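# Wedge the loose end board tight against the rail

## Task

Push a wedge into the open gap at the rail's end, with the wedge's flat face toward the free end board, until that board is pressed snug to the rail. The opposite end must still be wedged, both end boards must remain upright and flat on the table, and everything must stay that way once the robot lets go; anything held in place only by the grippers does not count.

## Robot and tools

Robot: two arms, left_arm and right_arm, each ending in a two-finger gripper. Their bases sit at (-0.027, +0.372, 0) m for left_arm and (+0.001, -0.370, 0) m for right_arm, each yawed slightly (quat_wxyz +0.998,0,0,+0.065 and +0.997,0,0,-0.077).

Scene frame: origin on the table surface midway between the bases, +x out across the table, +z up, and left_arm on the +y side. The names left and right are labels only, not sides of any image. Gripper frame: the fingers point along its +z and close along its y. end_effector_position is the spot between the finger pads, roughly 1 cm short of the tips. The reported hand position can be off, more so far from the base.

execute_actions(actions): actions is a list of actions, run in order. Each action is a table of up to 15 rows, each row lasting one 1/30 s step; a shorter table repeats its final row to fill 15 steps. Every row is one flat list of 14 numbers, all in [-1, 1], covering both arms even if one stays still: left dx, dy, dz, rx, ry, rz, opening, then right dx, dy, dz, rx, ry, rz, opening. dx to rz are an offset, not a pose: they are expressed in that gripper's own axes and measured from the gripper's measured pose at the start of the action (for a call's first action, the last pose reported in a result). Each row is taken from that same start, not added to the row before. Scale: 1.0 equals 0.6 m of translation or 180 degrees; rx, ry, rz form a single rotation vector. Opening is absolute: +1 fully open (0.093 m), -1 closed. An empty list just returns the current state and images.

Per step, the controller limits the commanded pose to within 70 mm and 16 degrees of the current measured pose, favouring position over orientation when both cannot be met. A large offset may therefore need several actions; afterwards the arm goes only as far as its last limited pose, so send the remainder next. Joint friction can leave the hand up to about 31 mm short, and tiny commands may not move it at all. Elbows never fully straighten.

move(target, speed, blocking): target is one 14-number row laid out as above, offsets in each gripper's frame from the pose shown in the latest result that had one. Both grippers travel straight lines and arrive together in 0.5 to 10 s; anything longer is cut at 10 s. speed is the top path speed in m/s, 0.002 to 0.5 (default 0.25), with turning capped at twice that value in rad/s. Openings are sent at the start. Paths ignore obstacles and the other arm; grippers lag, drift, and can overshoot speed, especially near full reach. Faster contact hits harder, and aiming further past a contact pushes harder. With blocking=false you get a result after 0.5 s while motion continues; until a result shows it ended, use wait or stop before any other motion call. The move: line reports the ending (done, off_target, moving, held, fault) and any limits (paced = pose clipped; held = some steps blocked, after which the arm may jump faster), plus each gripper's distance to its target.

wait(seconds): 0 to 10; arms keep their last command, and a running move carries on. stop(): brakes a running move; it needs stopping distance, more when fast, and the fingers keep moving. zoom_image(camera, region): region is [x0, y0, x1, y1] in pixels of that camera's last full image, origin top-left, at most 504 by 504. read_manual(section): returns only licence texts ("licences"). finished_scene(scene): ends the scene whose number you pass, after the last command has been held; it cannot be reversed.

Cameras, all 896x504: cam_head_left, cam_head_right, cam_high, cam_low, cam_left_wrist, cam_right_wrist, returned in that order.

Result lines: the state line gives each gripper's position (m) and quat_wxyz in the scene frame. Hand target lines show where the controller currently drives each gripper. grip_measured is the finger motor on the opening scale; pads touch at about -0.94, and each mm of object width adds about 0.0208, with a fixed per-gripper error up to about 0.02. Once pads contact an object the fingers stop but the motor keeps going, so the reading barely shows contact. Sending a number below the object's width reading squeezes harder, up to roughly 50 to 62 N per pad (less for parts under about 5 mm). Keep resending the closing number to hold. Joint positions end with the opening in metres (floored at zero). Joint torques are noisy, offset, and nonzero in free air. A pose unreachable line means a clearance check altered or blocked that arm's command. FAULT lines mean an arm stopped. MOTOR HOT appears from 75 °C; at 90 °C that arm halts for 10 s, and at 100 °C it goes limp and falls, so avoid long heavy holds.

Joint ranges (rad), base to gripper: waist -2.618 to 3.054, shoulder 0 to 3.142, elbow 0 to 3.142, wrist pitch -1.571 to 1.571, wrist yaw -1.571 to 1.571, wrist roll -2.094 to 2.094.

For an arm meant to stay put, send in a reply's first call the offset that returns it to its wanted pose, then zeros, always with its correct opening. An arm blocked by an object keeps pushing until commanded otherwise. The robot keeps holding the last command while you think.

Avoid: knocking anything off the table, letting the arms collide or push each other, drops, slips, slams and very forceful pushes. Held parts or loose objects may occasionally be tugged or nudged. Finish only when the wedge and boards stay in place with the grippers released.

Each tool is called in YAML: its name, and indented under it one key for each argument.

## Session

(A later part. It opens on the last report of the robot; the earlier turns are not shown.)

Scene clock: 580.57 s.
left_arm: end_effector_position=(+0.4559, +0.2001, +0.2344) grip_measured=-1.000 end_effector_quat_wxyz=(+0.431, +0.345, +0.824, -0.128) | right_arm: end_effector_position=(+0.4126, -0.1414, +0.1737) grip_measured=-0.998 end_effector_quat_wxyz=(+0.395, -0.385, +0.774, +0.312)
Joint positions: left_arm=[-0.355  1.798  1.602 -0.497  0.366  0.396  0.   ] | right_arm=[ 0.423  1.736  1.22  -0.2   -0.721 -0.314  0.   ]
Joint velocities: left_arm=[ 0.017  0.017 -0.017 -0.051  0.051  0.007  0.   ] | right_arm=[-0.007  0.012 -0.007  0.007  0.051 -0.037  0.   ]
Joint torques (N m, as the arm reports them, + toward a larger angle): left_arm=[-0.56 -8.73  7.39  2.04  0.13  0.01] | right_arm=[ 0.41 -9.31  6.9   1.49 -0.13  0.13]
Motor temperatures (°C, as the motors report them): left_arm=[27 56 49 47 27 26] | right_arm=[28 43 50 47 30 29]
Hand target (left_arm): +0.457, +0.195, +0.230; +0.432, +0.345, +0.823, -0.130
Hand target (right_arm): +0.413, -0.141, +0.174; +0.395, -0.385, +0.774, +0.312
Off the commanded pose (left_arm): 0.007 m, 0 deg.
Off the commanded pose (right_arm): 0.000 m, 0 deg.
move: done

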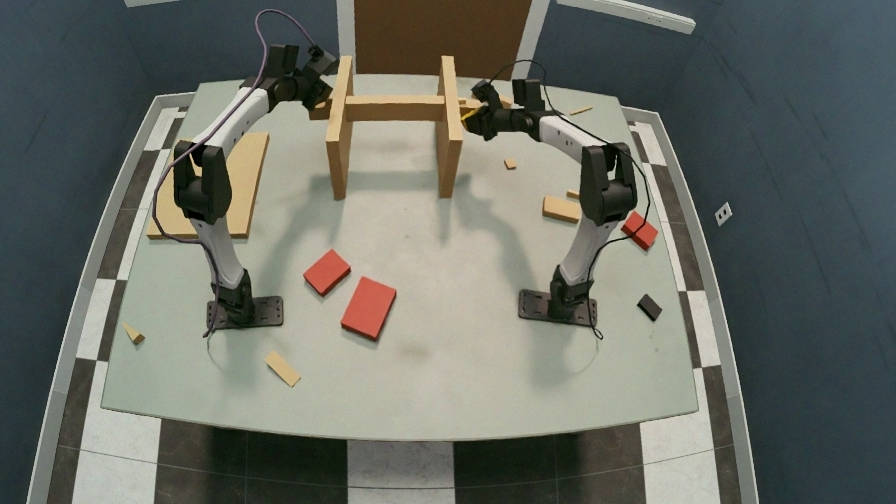

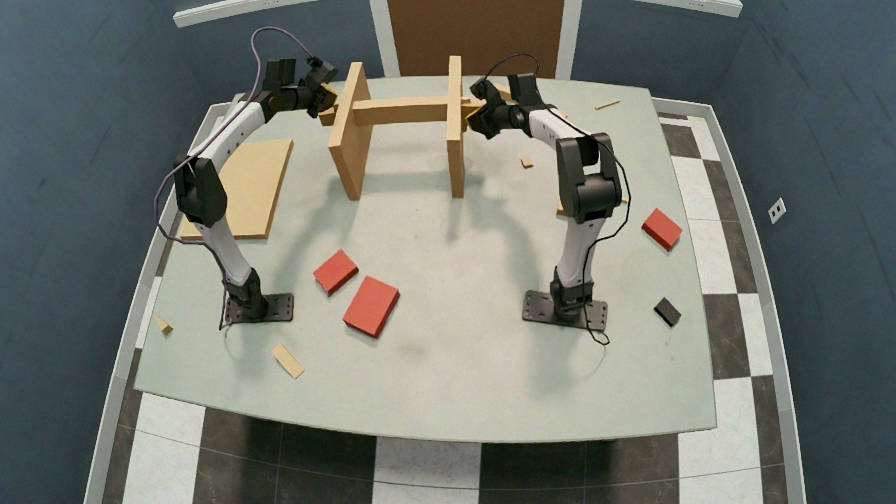

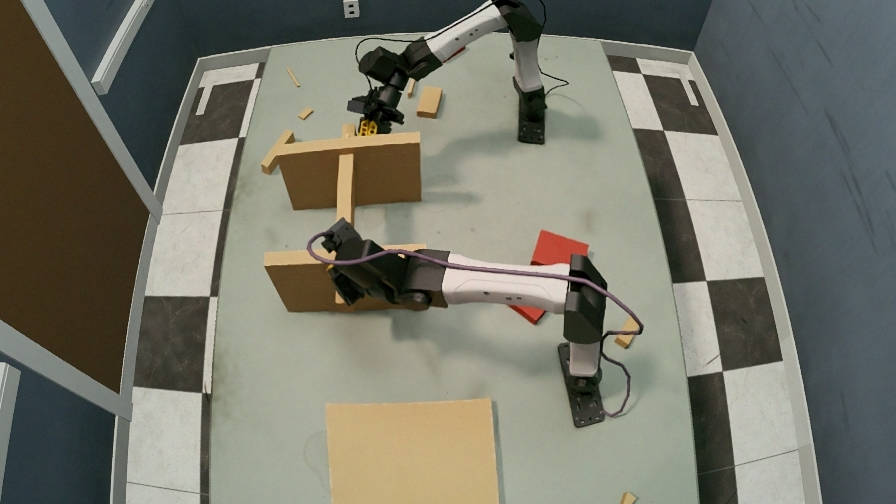

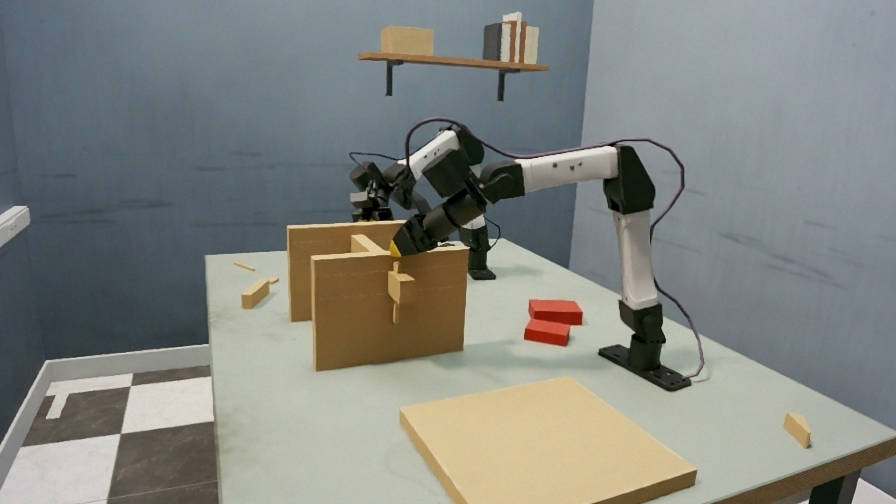

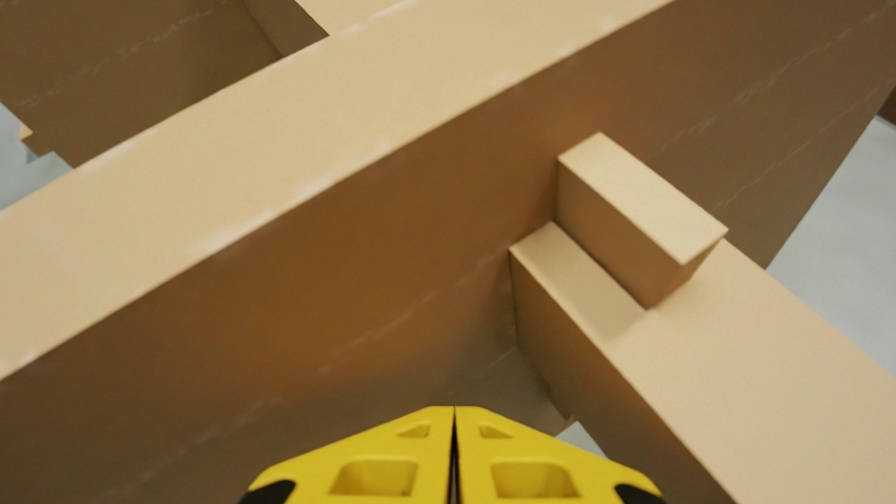

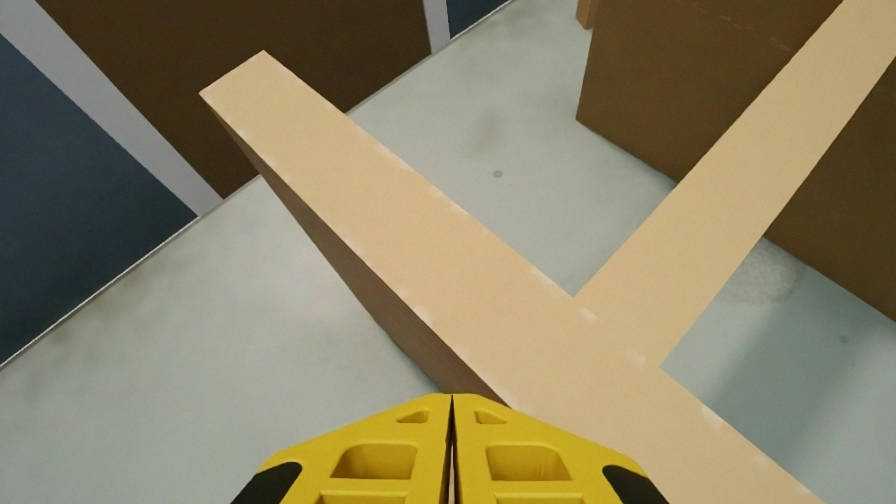

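move:
  target: [0.0810, -0.0072, 0.0583, 0, 0.02, 0, -1, 0, 0, 0, 0, 0, 0, -1]
  speed: 0.02

zoom_image:
  camera: "cam_low"
  region: [340, 200, 460, 340]

zoom_image:
  camera: "cam_head_left"
  region: [270, 30, 390, 140]

Scene clock: 588.07 s.
left_arm: end_effector_position=(+0.4616, +0.1989, +0.2166) grip_measured=-1.000 end_effector_quat_wxyz=(+0.449, +0.348, +0.813, -0.124) | right_arm: end_effector_position=(+0.4126, -0.1414, +0.1737) grip_measured=-0.998 end_effector_quat_wxyz=(+0.395, -0.385, +0.774, +0.312)
Joint positions: left_arm=[-0.355  1.798  1.502 -0.355  0.366  0.402  0.   ] | right_arm=[ 0.423  1.736  1.22  -0.2   -0.721 -0.314  0.   ]
Joint velocities: left_arm=[ 0.002 -0.027 -0.007  0.007 -0.066 -0.037  0.   ] | right_arm=[ 0.002 -0.007 -0.012 -0.007 -0.037 -0.022  0.   ]
Joint torques (N m, as the arm reports them, + toward a larger angle): left_arm=[-0.09 -6.68  4.82  1.57 -0.11  0.22] | right_arm=[ 0.4  -9.29  6.9   1.5  -0.13  0.13]
Motor temperatures (°C, as the motors report them): left_arm=[27 56 48 47 27 26] | right_arm=[28 43 50 47 30 29]
Hand target (left_arm): +0.455, +0.202, +0.176; +0.405, +0.350, +0.837, -0.118
Hand target (right_arm): +0.413, -0.141, +0.174; +0.395, -0.385, +0.774, +0.312
Off the commanded pose (left_arm): 0.043 m, 6 deg.
Off the commanded pose (right_arm): 0.000 m, 0 deg.
move: off_target (left_arm)

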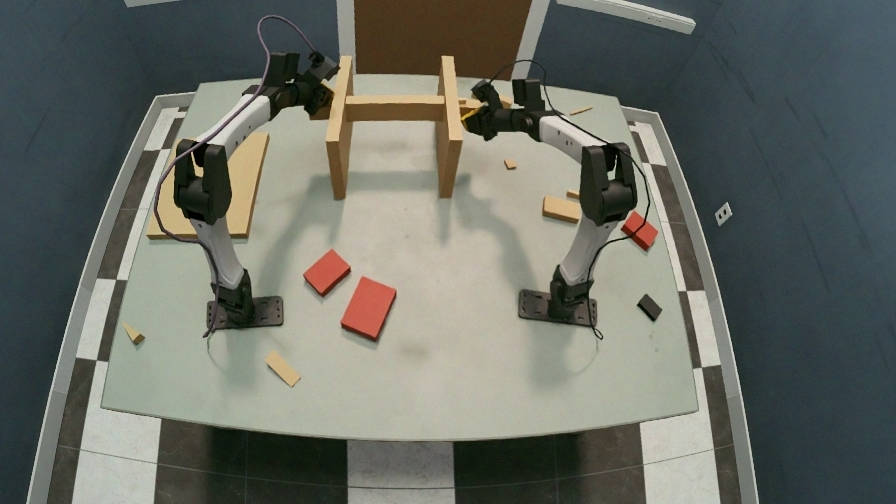

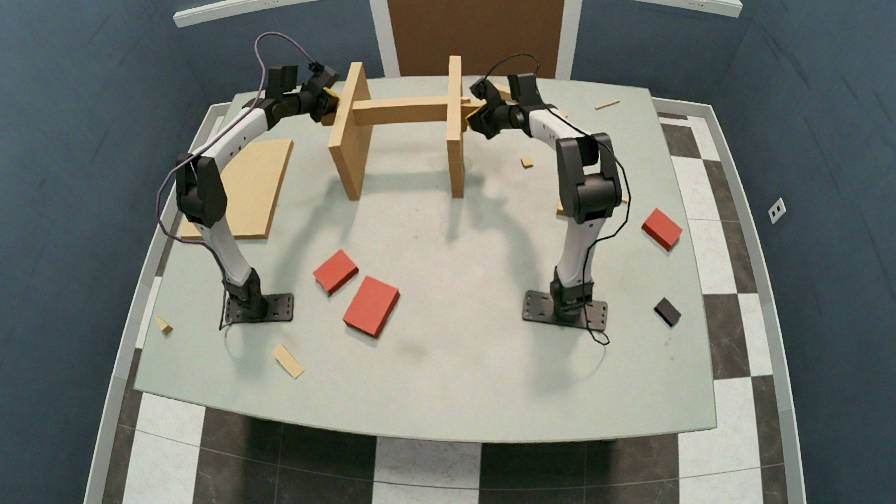

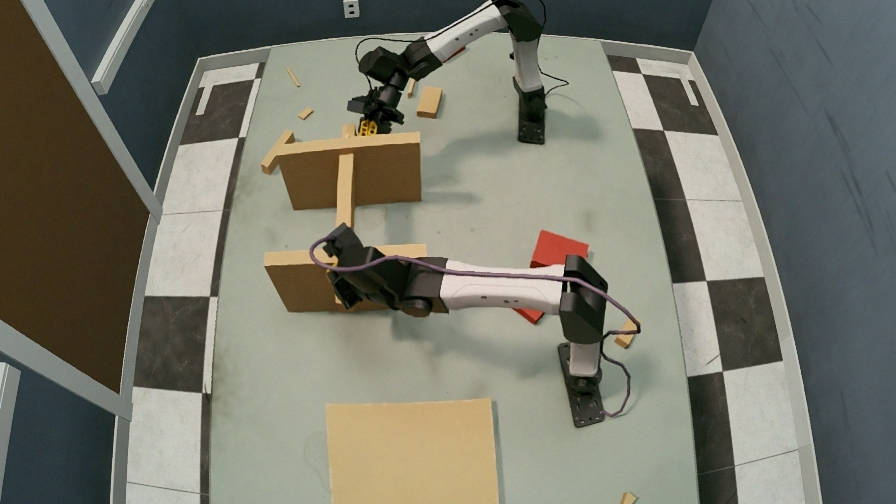

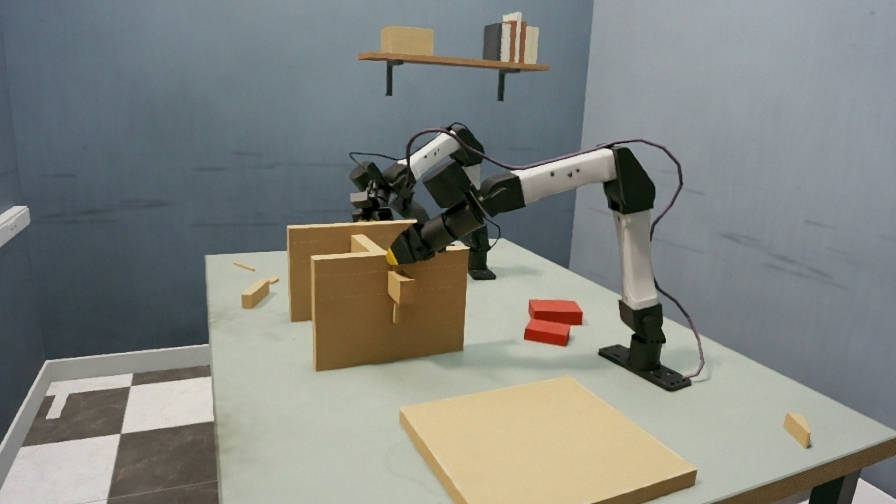

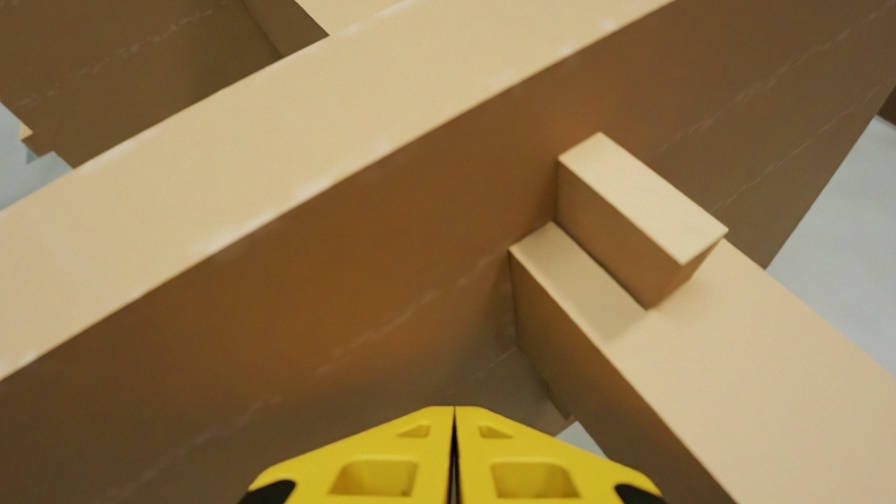

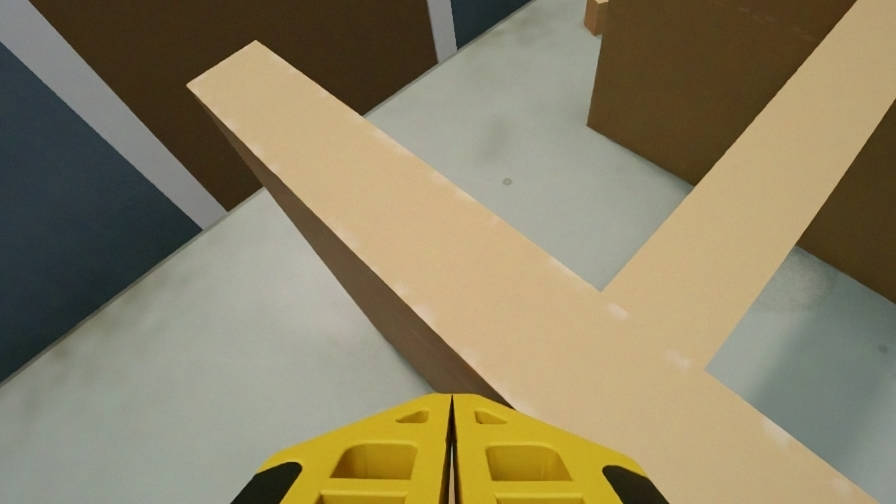

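Region (340, 200, 460, 340) of cam_low's 896x504 image, scaled by 3.600, with more detail than that image has; it fills the left 432 columns of this view, and the rest is white.

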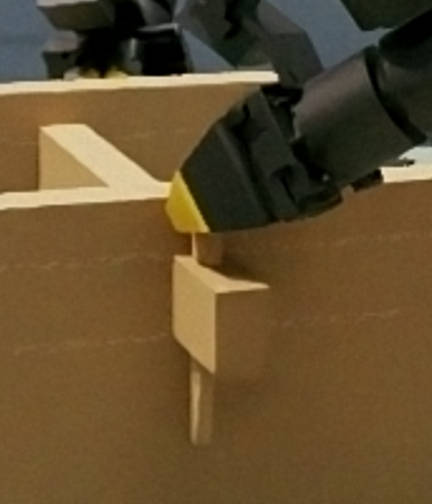

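Region (270, 30, 390, 140) of cam_head_left's 896x504 image, scaled by 4.200, with more detail than that image has; it fills the top 462 rows of this view, and the rest is white.

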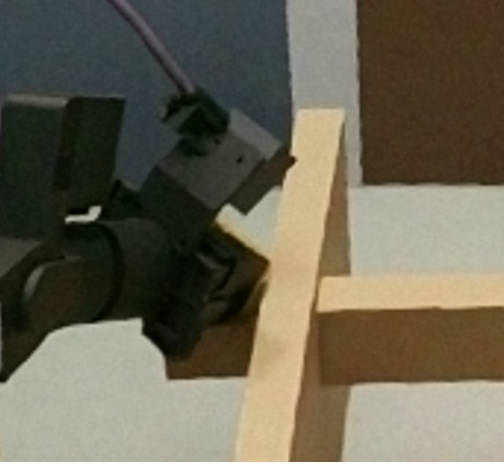

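execute_actions:
  actions:
    - [[0.0616,-0.0111,0.0286,0,0.033,0,-1,-0.0009,0.0013,0.0020,0,0,0,-1],[0.0616,-0.0111,0.0286,0,0.033,0,-1,-0.0018,0.0026,0.0039,0,0,0,-1],[0.0616,-0.0111,0.0286,0,0.033,0,-1,-0.0026,0.0038,0.0059,0,0,0,-1],[0.0616,-0.0111,0.0286,0,0.033,0,-1,-0.0035,0.0051,0.0079,0,0,0,-1],[0.0616,-0.0111,0.0286,0,0.033,0,-1,-0.0044,0.0064,0.0099,0,0,0,-1],[0.0616,-0.0111,0.0286,0,0.033,0,-1,-0.0053,0.0077,0.0118,0,0,0,-1],[0.0616,-0.0111,0.0286,0,0.033,0,-1,-0.0061,0.0089,0.0138,0,0,0,-1],[0.0616,-0.0111,0.0286,0,0.033,0,-1,-0.0070,0.0102,0.0158,0,0,0,-1],[0.0616,-0.0111,0.0286,0,0.033,0,-1,-0.0079,0.0115,0.0177,0,0,0,-1],[0.0616,-0.0111,0.0286,0,0.033,0,-1,-0.0088,0.0128,0.0197,0,0,0,-1]]
    - [[0.0603,-0.0131,0.0300,0,0.033,0,-1,-0.0040,0.0059,0.0091,0,0,0,-1],[0.0590,-0.0151,0.0314,0,0.033,0,-1,-0.0046,0.0067,0.0103,0,0,0,-1],[0.0577,-0.0172,0.0328,0,0.033,0,-1,-0.0051,0.0075,0.0115,0,0,0,-1],[0.0564,-0.0192,0.0342,0,0.033,0,-1,-0.0057,0.0083,0.0128,0,0,0,-1],[0.0551,-0.0212,0.0356,0,0.033,0,-1,-0.0062,0.0091,0.0140,0,0,0,-1],[0.0538,-0.0232,0.0370,0,0.033,0,-1,-0.0068,0.0099,0.0152,0,0,0,-1],[0.0525,-0.0252,0.0384,0,0.033,0,-1,-0.0073,0.0107,0.0165,0,0,0,-1],[0.0511,-0.0273,0.0397,0,0.033,0,-1,-0.0079,0.0114,0.0177,0,0,0,-1],[0.0498,-0.0293,0.0411,0,0.033,0,-1,-0.0084,0.0122,0.0189,0,0,0,-1],[0.0485,-0.0313,0.0425,0,0.033,0,-1,-0.0090,0.0130,0.0201,0,0,0,-1],[0.0472,-0.0333,0.0439,0,0.033,0,-1,-0.0095,0.0138,0.0214,0,0,0,-1],[0.0459,-0.0353,0.0453,0,0.033,0,-1,-0.0100,0.0146,0.0226,0,0,0,-1],[0.0446,-0.0374,0.0467,0,0.033,0,-1,-0.0106,0.0154,0.0238,0,0,0,-1],[0.0433,-0.0394,0.0481,0,0.033,0,-1,-0.0111,0.0162,0.0251,0,0,0,-1],[0.0420,-0.0414,0.0495,0,0.033,0,-1,-0.0117,0.0170,0.0263,0,0,0,-1]]

wait:
  seconds: 1

zoom_image:
  camera: "cam_low"
  region: [340, 200, 460, 340]

zoom_image:
  camera: "cam_head_left"
  region: [270, 30, 390, 140]

Scene clock: 614.67 s.
left_arm: end_effector_position=(+0.4630, +0.1968, +0.2162) grip_measured=-1.000 end_effector_quat_wxyz=(+0.451, +0.351, +0.815, -0.094) | right_arm: end_effector_position=(+0.4089, -0.1306, +0.1709) grip_measured=-0.998 end_effector_quat_wxyz=(+0.385, -0.374, +0.785, +0.312)
Joint positions: left_arm=[-0.38   1.795  1.502 -0.352  0.296  0.417  0.   ] | right_arm=[ 0.459  1.736  1.22  -0.2   -0.68  -0.264  0.   ]
Joint velocities: left_arm=[-0.076 -0.017 -0.017 -0.125 -0.154 -0.022  0.   ] | right_arm=[ 0.017 -0.002 -0.002 -0.022  0.051  0.051  0.   ]
Joint torques (N m, as the arm reports them, + toward a larger angle): left_arm=[-2.57 -5.29  6.29  1.69  0.09 -0.04] | right_arm=[ 4.58 -8.03  7.95  1.73 -0.03  0.19]
Motor temperatures (°C, as the motors report them): left_arm=[27 53 45 46 27 26] | right_arm=[28 43 50 47 30 29]
Hand target (left_arm): +0.454, +0.179, +0.177; +0.407, +0.360, +0.833, -0.100
Hand target (right_arm): +0.408, -0.113, +0.172; +0.388, -0.384, +0.777, +0.314
Off the commanded pose (left_arm): 0.045 m, 6 deg.
Off the commanded pose (right_arm): 0.019 m, 2 deg.

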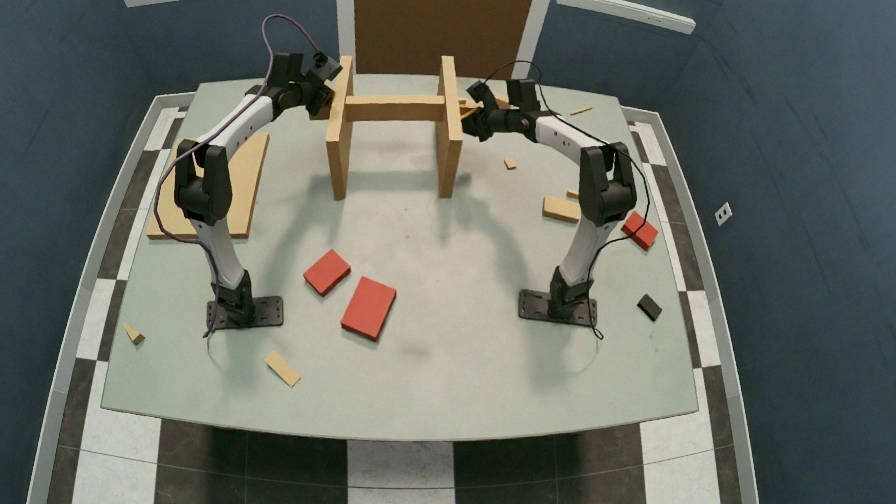

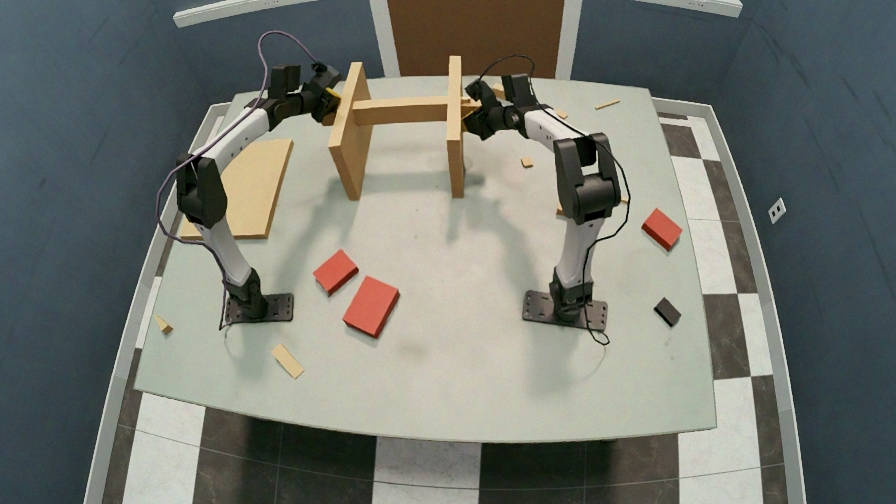

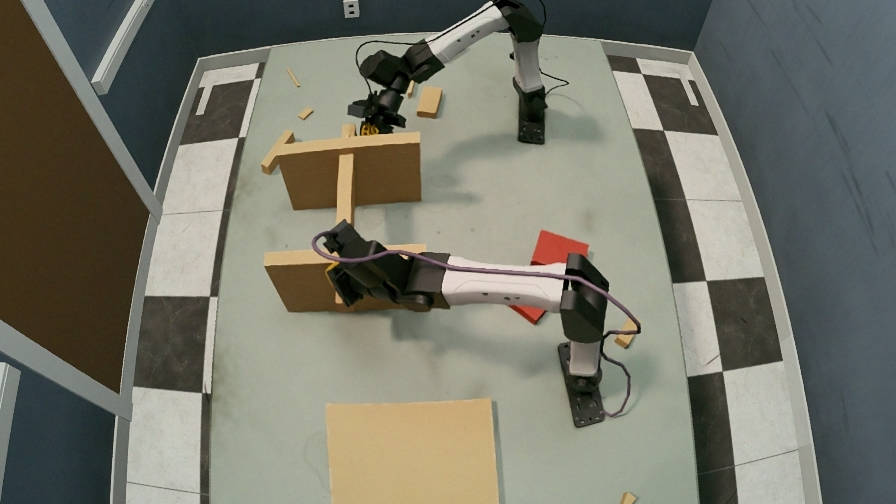

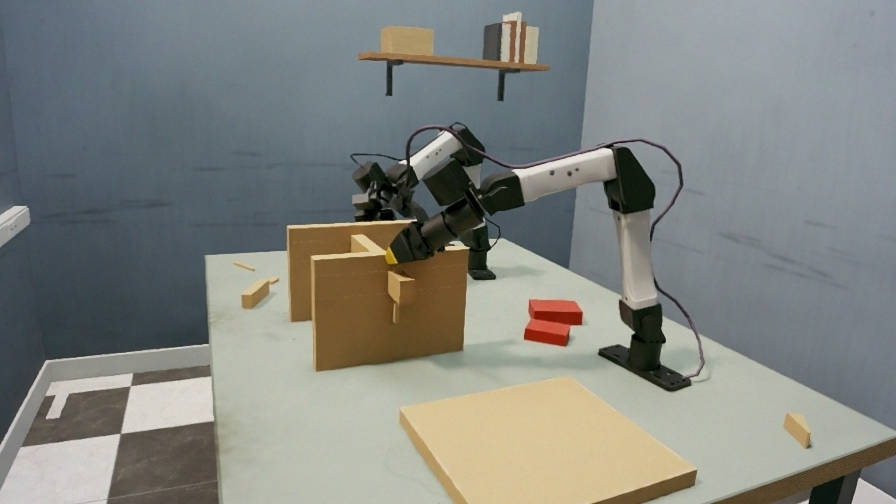

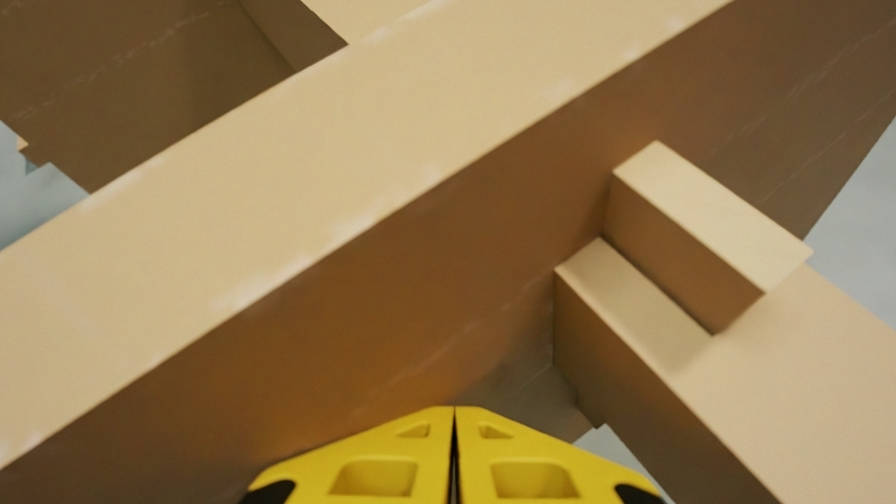

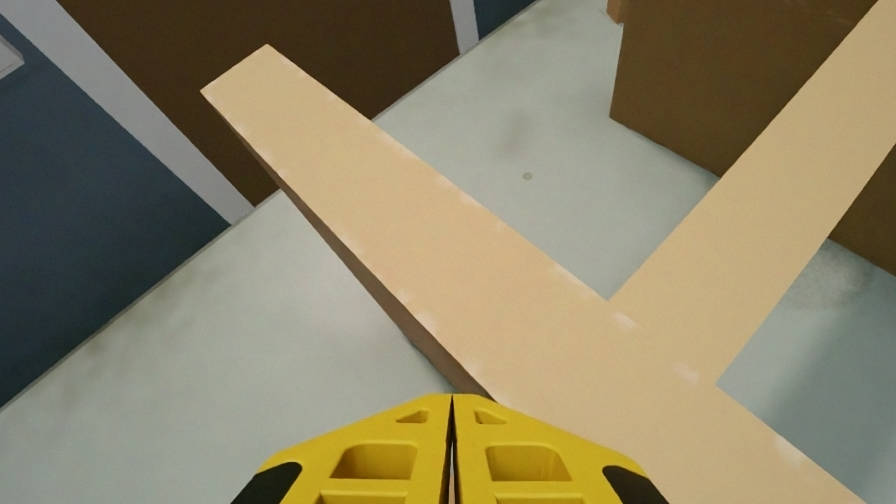

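Scene clock: 615.67 s.
left_arm: end_effector_position=(+0.4630, +0.1971, +0.2162) grip_measured=-1.000 end_effector_quat_wxyz=(+0.451, +0.348, +0.817, -0.088) | right_arm: end_effector_position=(+0.4093, -0.1307, +0.1704) grip_measured=-0.998 end_effector_quat_wxyz=(+0.384, -0.370, +0.787, +0.310)
Joint positions: left_arm=[-0.385  1.793  1.502 -0.354  0.277  0.413  0.   ] | right_arm=[ 0.461  1.736  1.22  -0.2   -0.673 -0.256  0.   ]
Joint velocities: left_arm=[-0.002 -0.007  0.007  0.007  0.022  0.022  0.   ] | right_arm=[ 0.012 -0.007  0.007 -0.007 -0.11  -0.007  0.   ]
Joint torques (N m, as the arm reports them, + toward a larger angle): left_arm=[-2.59 -5.39  6.22  1.68  0.   -0.05] | right_arm=[ 4.43 -8.05  7.95  1.74 -0.01  0.21]
Motor temperatures (°C, as the motors report them): left_arm=[27 52 45 46 27 26] | right_arm=[28 43 50 47 30 29]
Hand target (left_arm): +0.454, +0.179, +0.177; +0.407, +0.360, +0.833, -0.100
Hand target (right_arm): +0.408, -0.113, +0.172; +0.388, -0.384, +0.777, +0.314
Off the commanded pose (left_arm): 0.045 m, 6 deg.
Off the commanded pose (right_arm): 0.019 m, 2 deg.
wait: 1.00 s; at rest by 0.23 s

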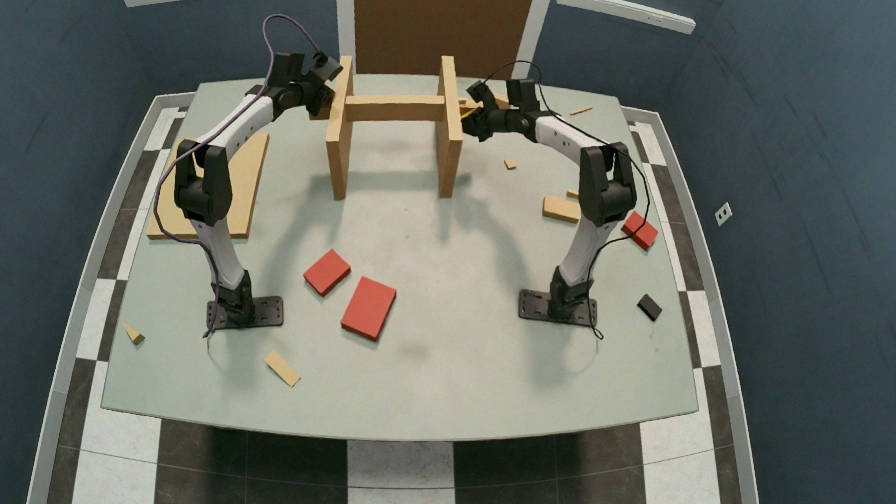

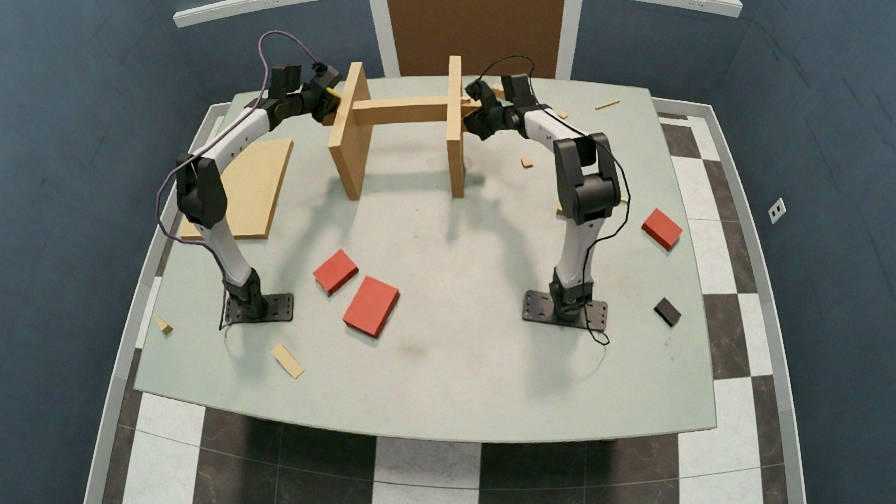

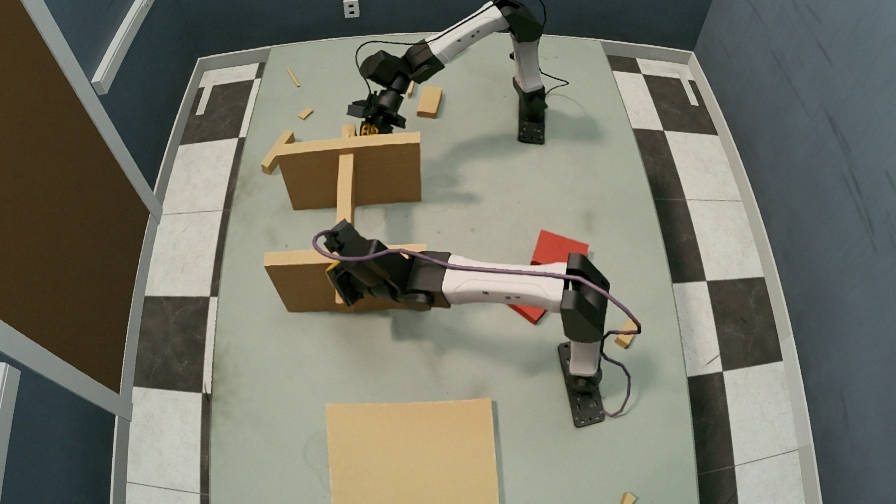

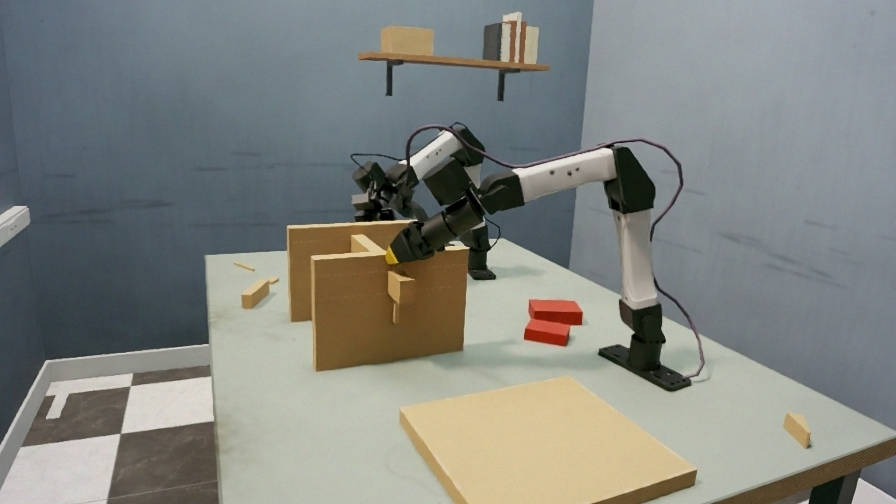

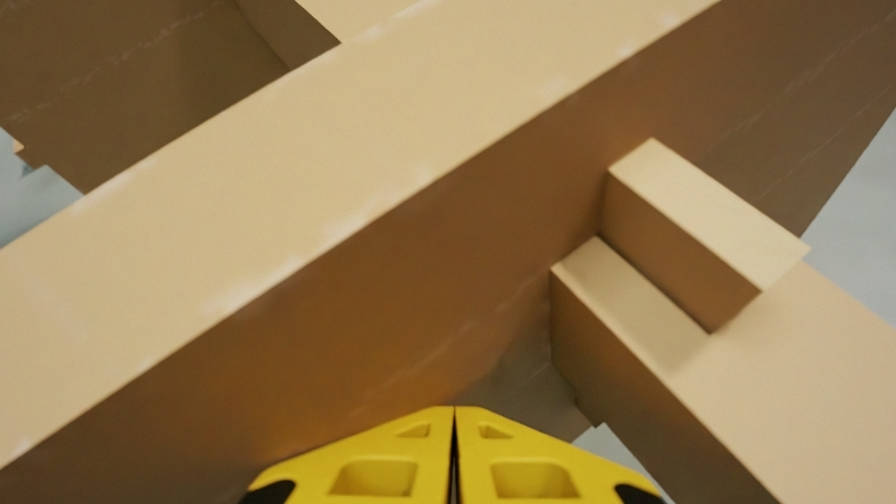

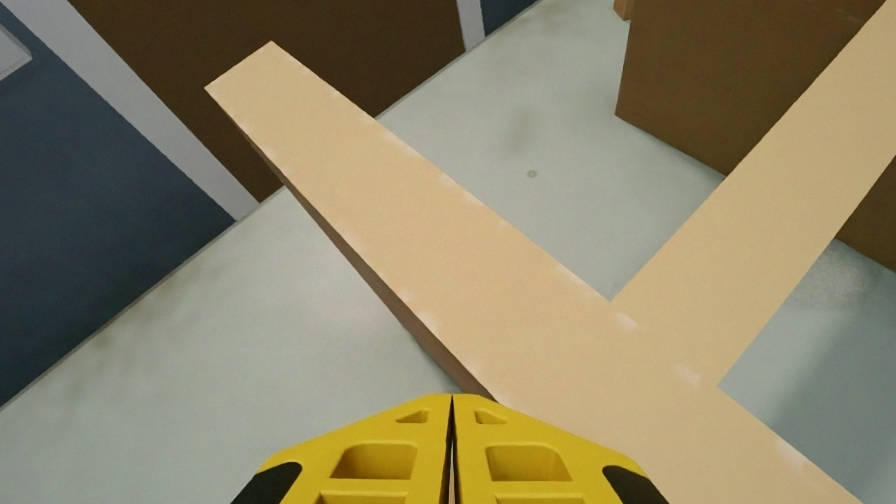

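Region (340, 200, 460, 340) of cam_low's 896x504 image, scaled by 3.600, with more detail than that image has; it fills the left 432 columns of this view, and the rest is white.

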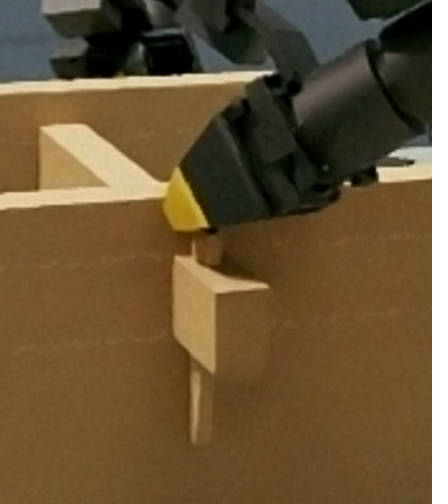

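Region (270, 30, 390, 140) of cam_head_left's 896x504 image, scaled by 4.200, with more detail than that image has; it fills the top 462 rows of this view, and the rest is white.

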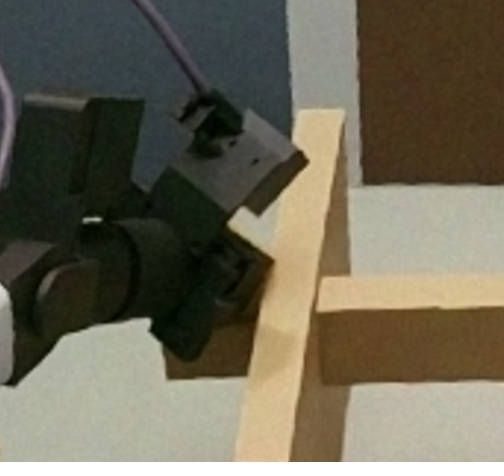

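execute_actions:
  actions: []

Scene clock: 626.47 s.
left_arm: end_effector_position=(+0.4630, +0.1971, +0.2162) grip_measured=-1.000 end_effector_quat_wxyz=(+0.451, +0.348, +0.817, -0.088) | right_arm: end_effector_position=(+0.4093, -0.1307, +0.1704) grip_measured=-0.998 end_effector_quat_wxyz=(+0.384, -0.370, +0.787, +0.310)
Joint positions: left_arm=[-0.385  1.793  1.502 -0.354  0.277  0.413  0.   ] | right_arm=[ 0.461  1.736  1.22  -0.2   -0.673 -0.256  0.   ]
Joint velocities: left_arm=[-0.007  0.007 -0.012 -0.066 -0.066  0.037  0.   ] | right_arm=[-0.012  0.002 -0.007  0.037 -0.022  0.007  0.   ]
Joint torques (N m, as the arm reports them, + toward a larger angle): left_arm=[-2.52 -5.48  6.15  1.68  0.03 -0.07] | right_arm=[ 4.43 -8.06  7.94  1.74 -0.01  0.21]
Motor temperatures (°C, as the motors report them): left_arm=[27 51 45 46 27 26] | right_arm=[28 42 51 48 30 29]
Hand target (left_arm): +0.454, +0.179, +0.177; +0.407, +0.360, +0.833, -0.100
Hand target (right_arm): +0.408, -0.113, +0.172; +0.388, -0.384, +0.777, +0.314
Off the commanded pose (left_arm): 0.045 m, 6 deg.
Off the commanded pose (right_arm): 0.019 m, 2 deg.

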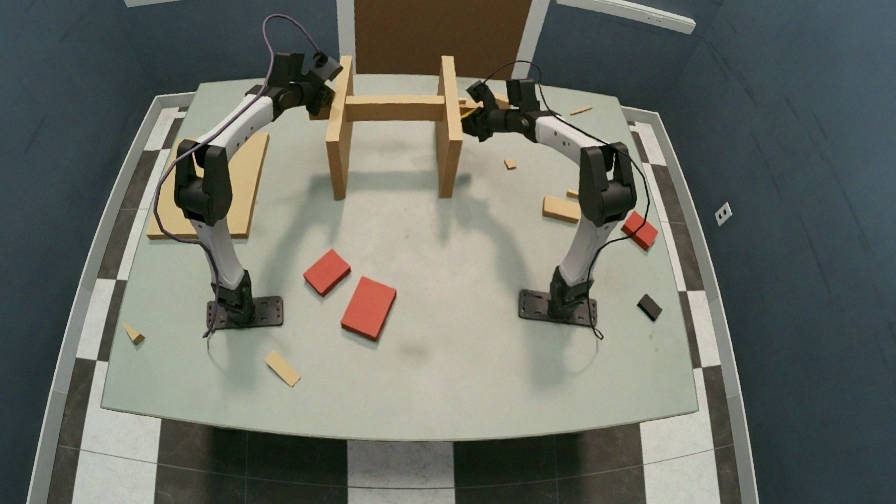

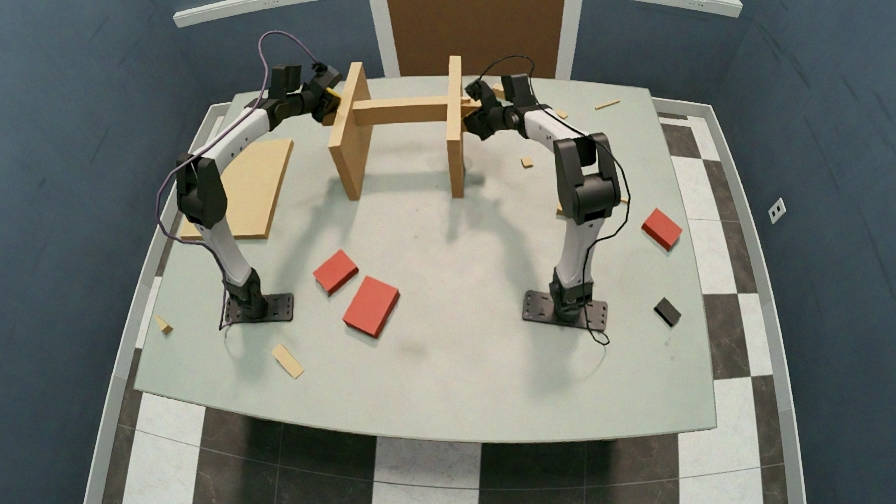

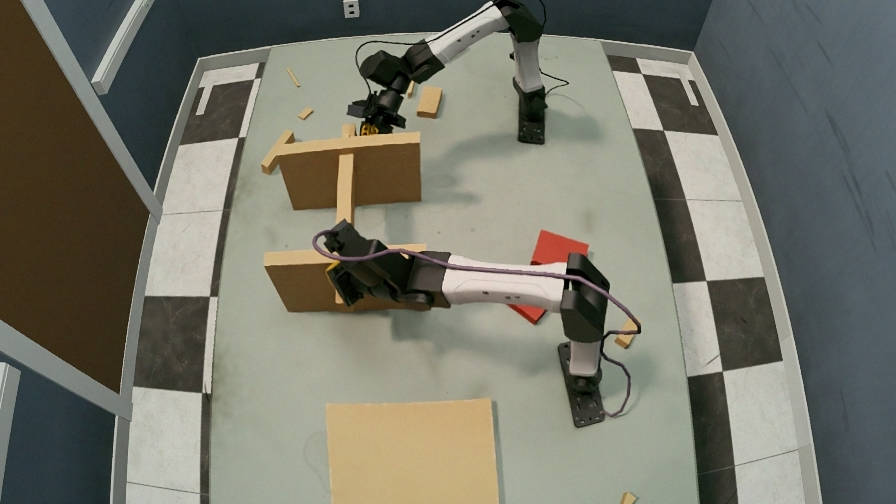

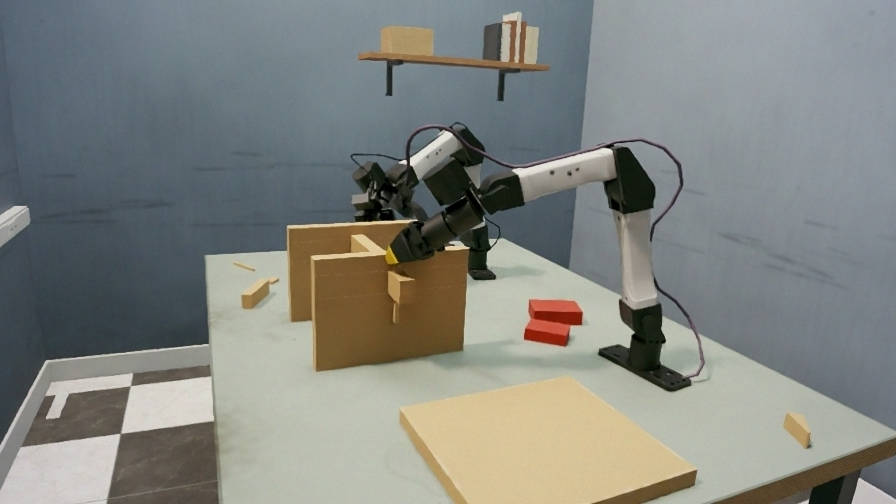

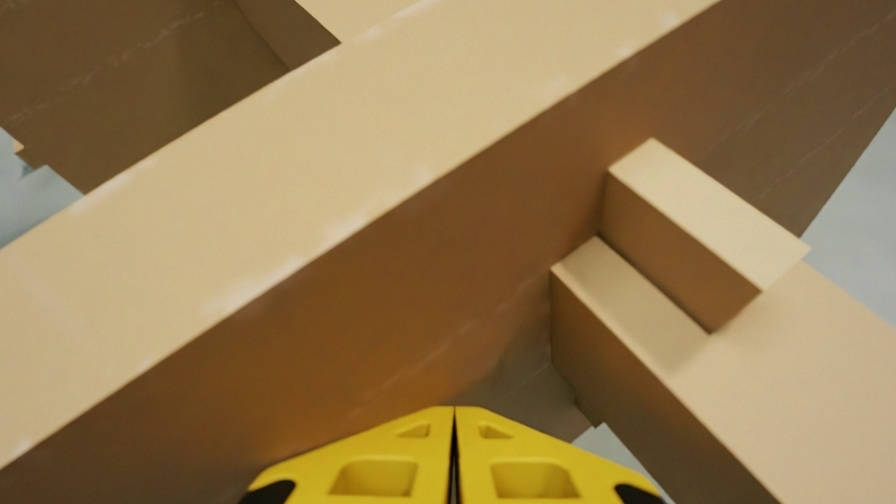

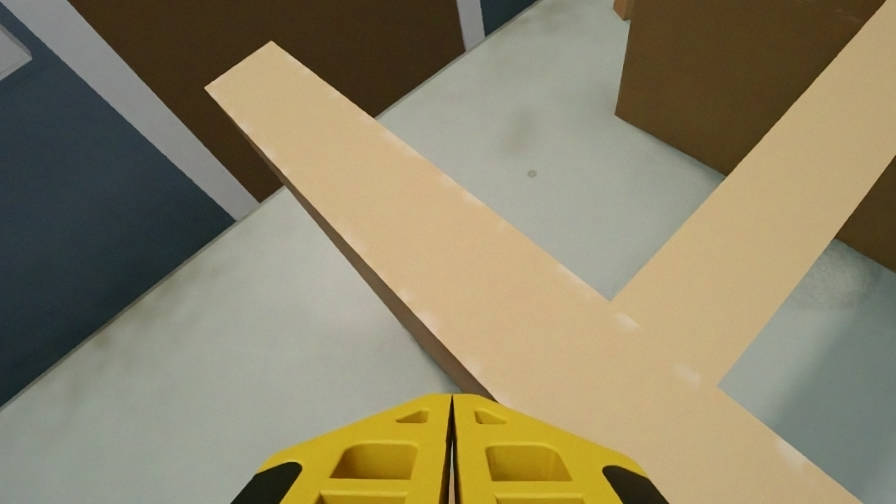

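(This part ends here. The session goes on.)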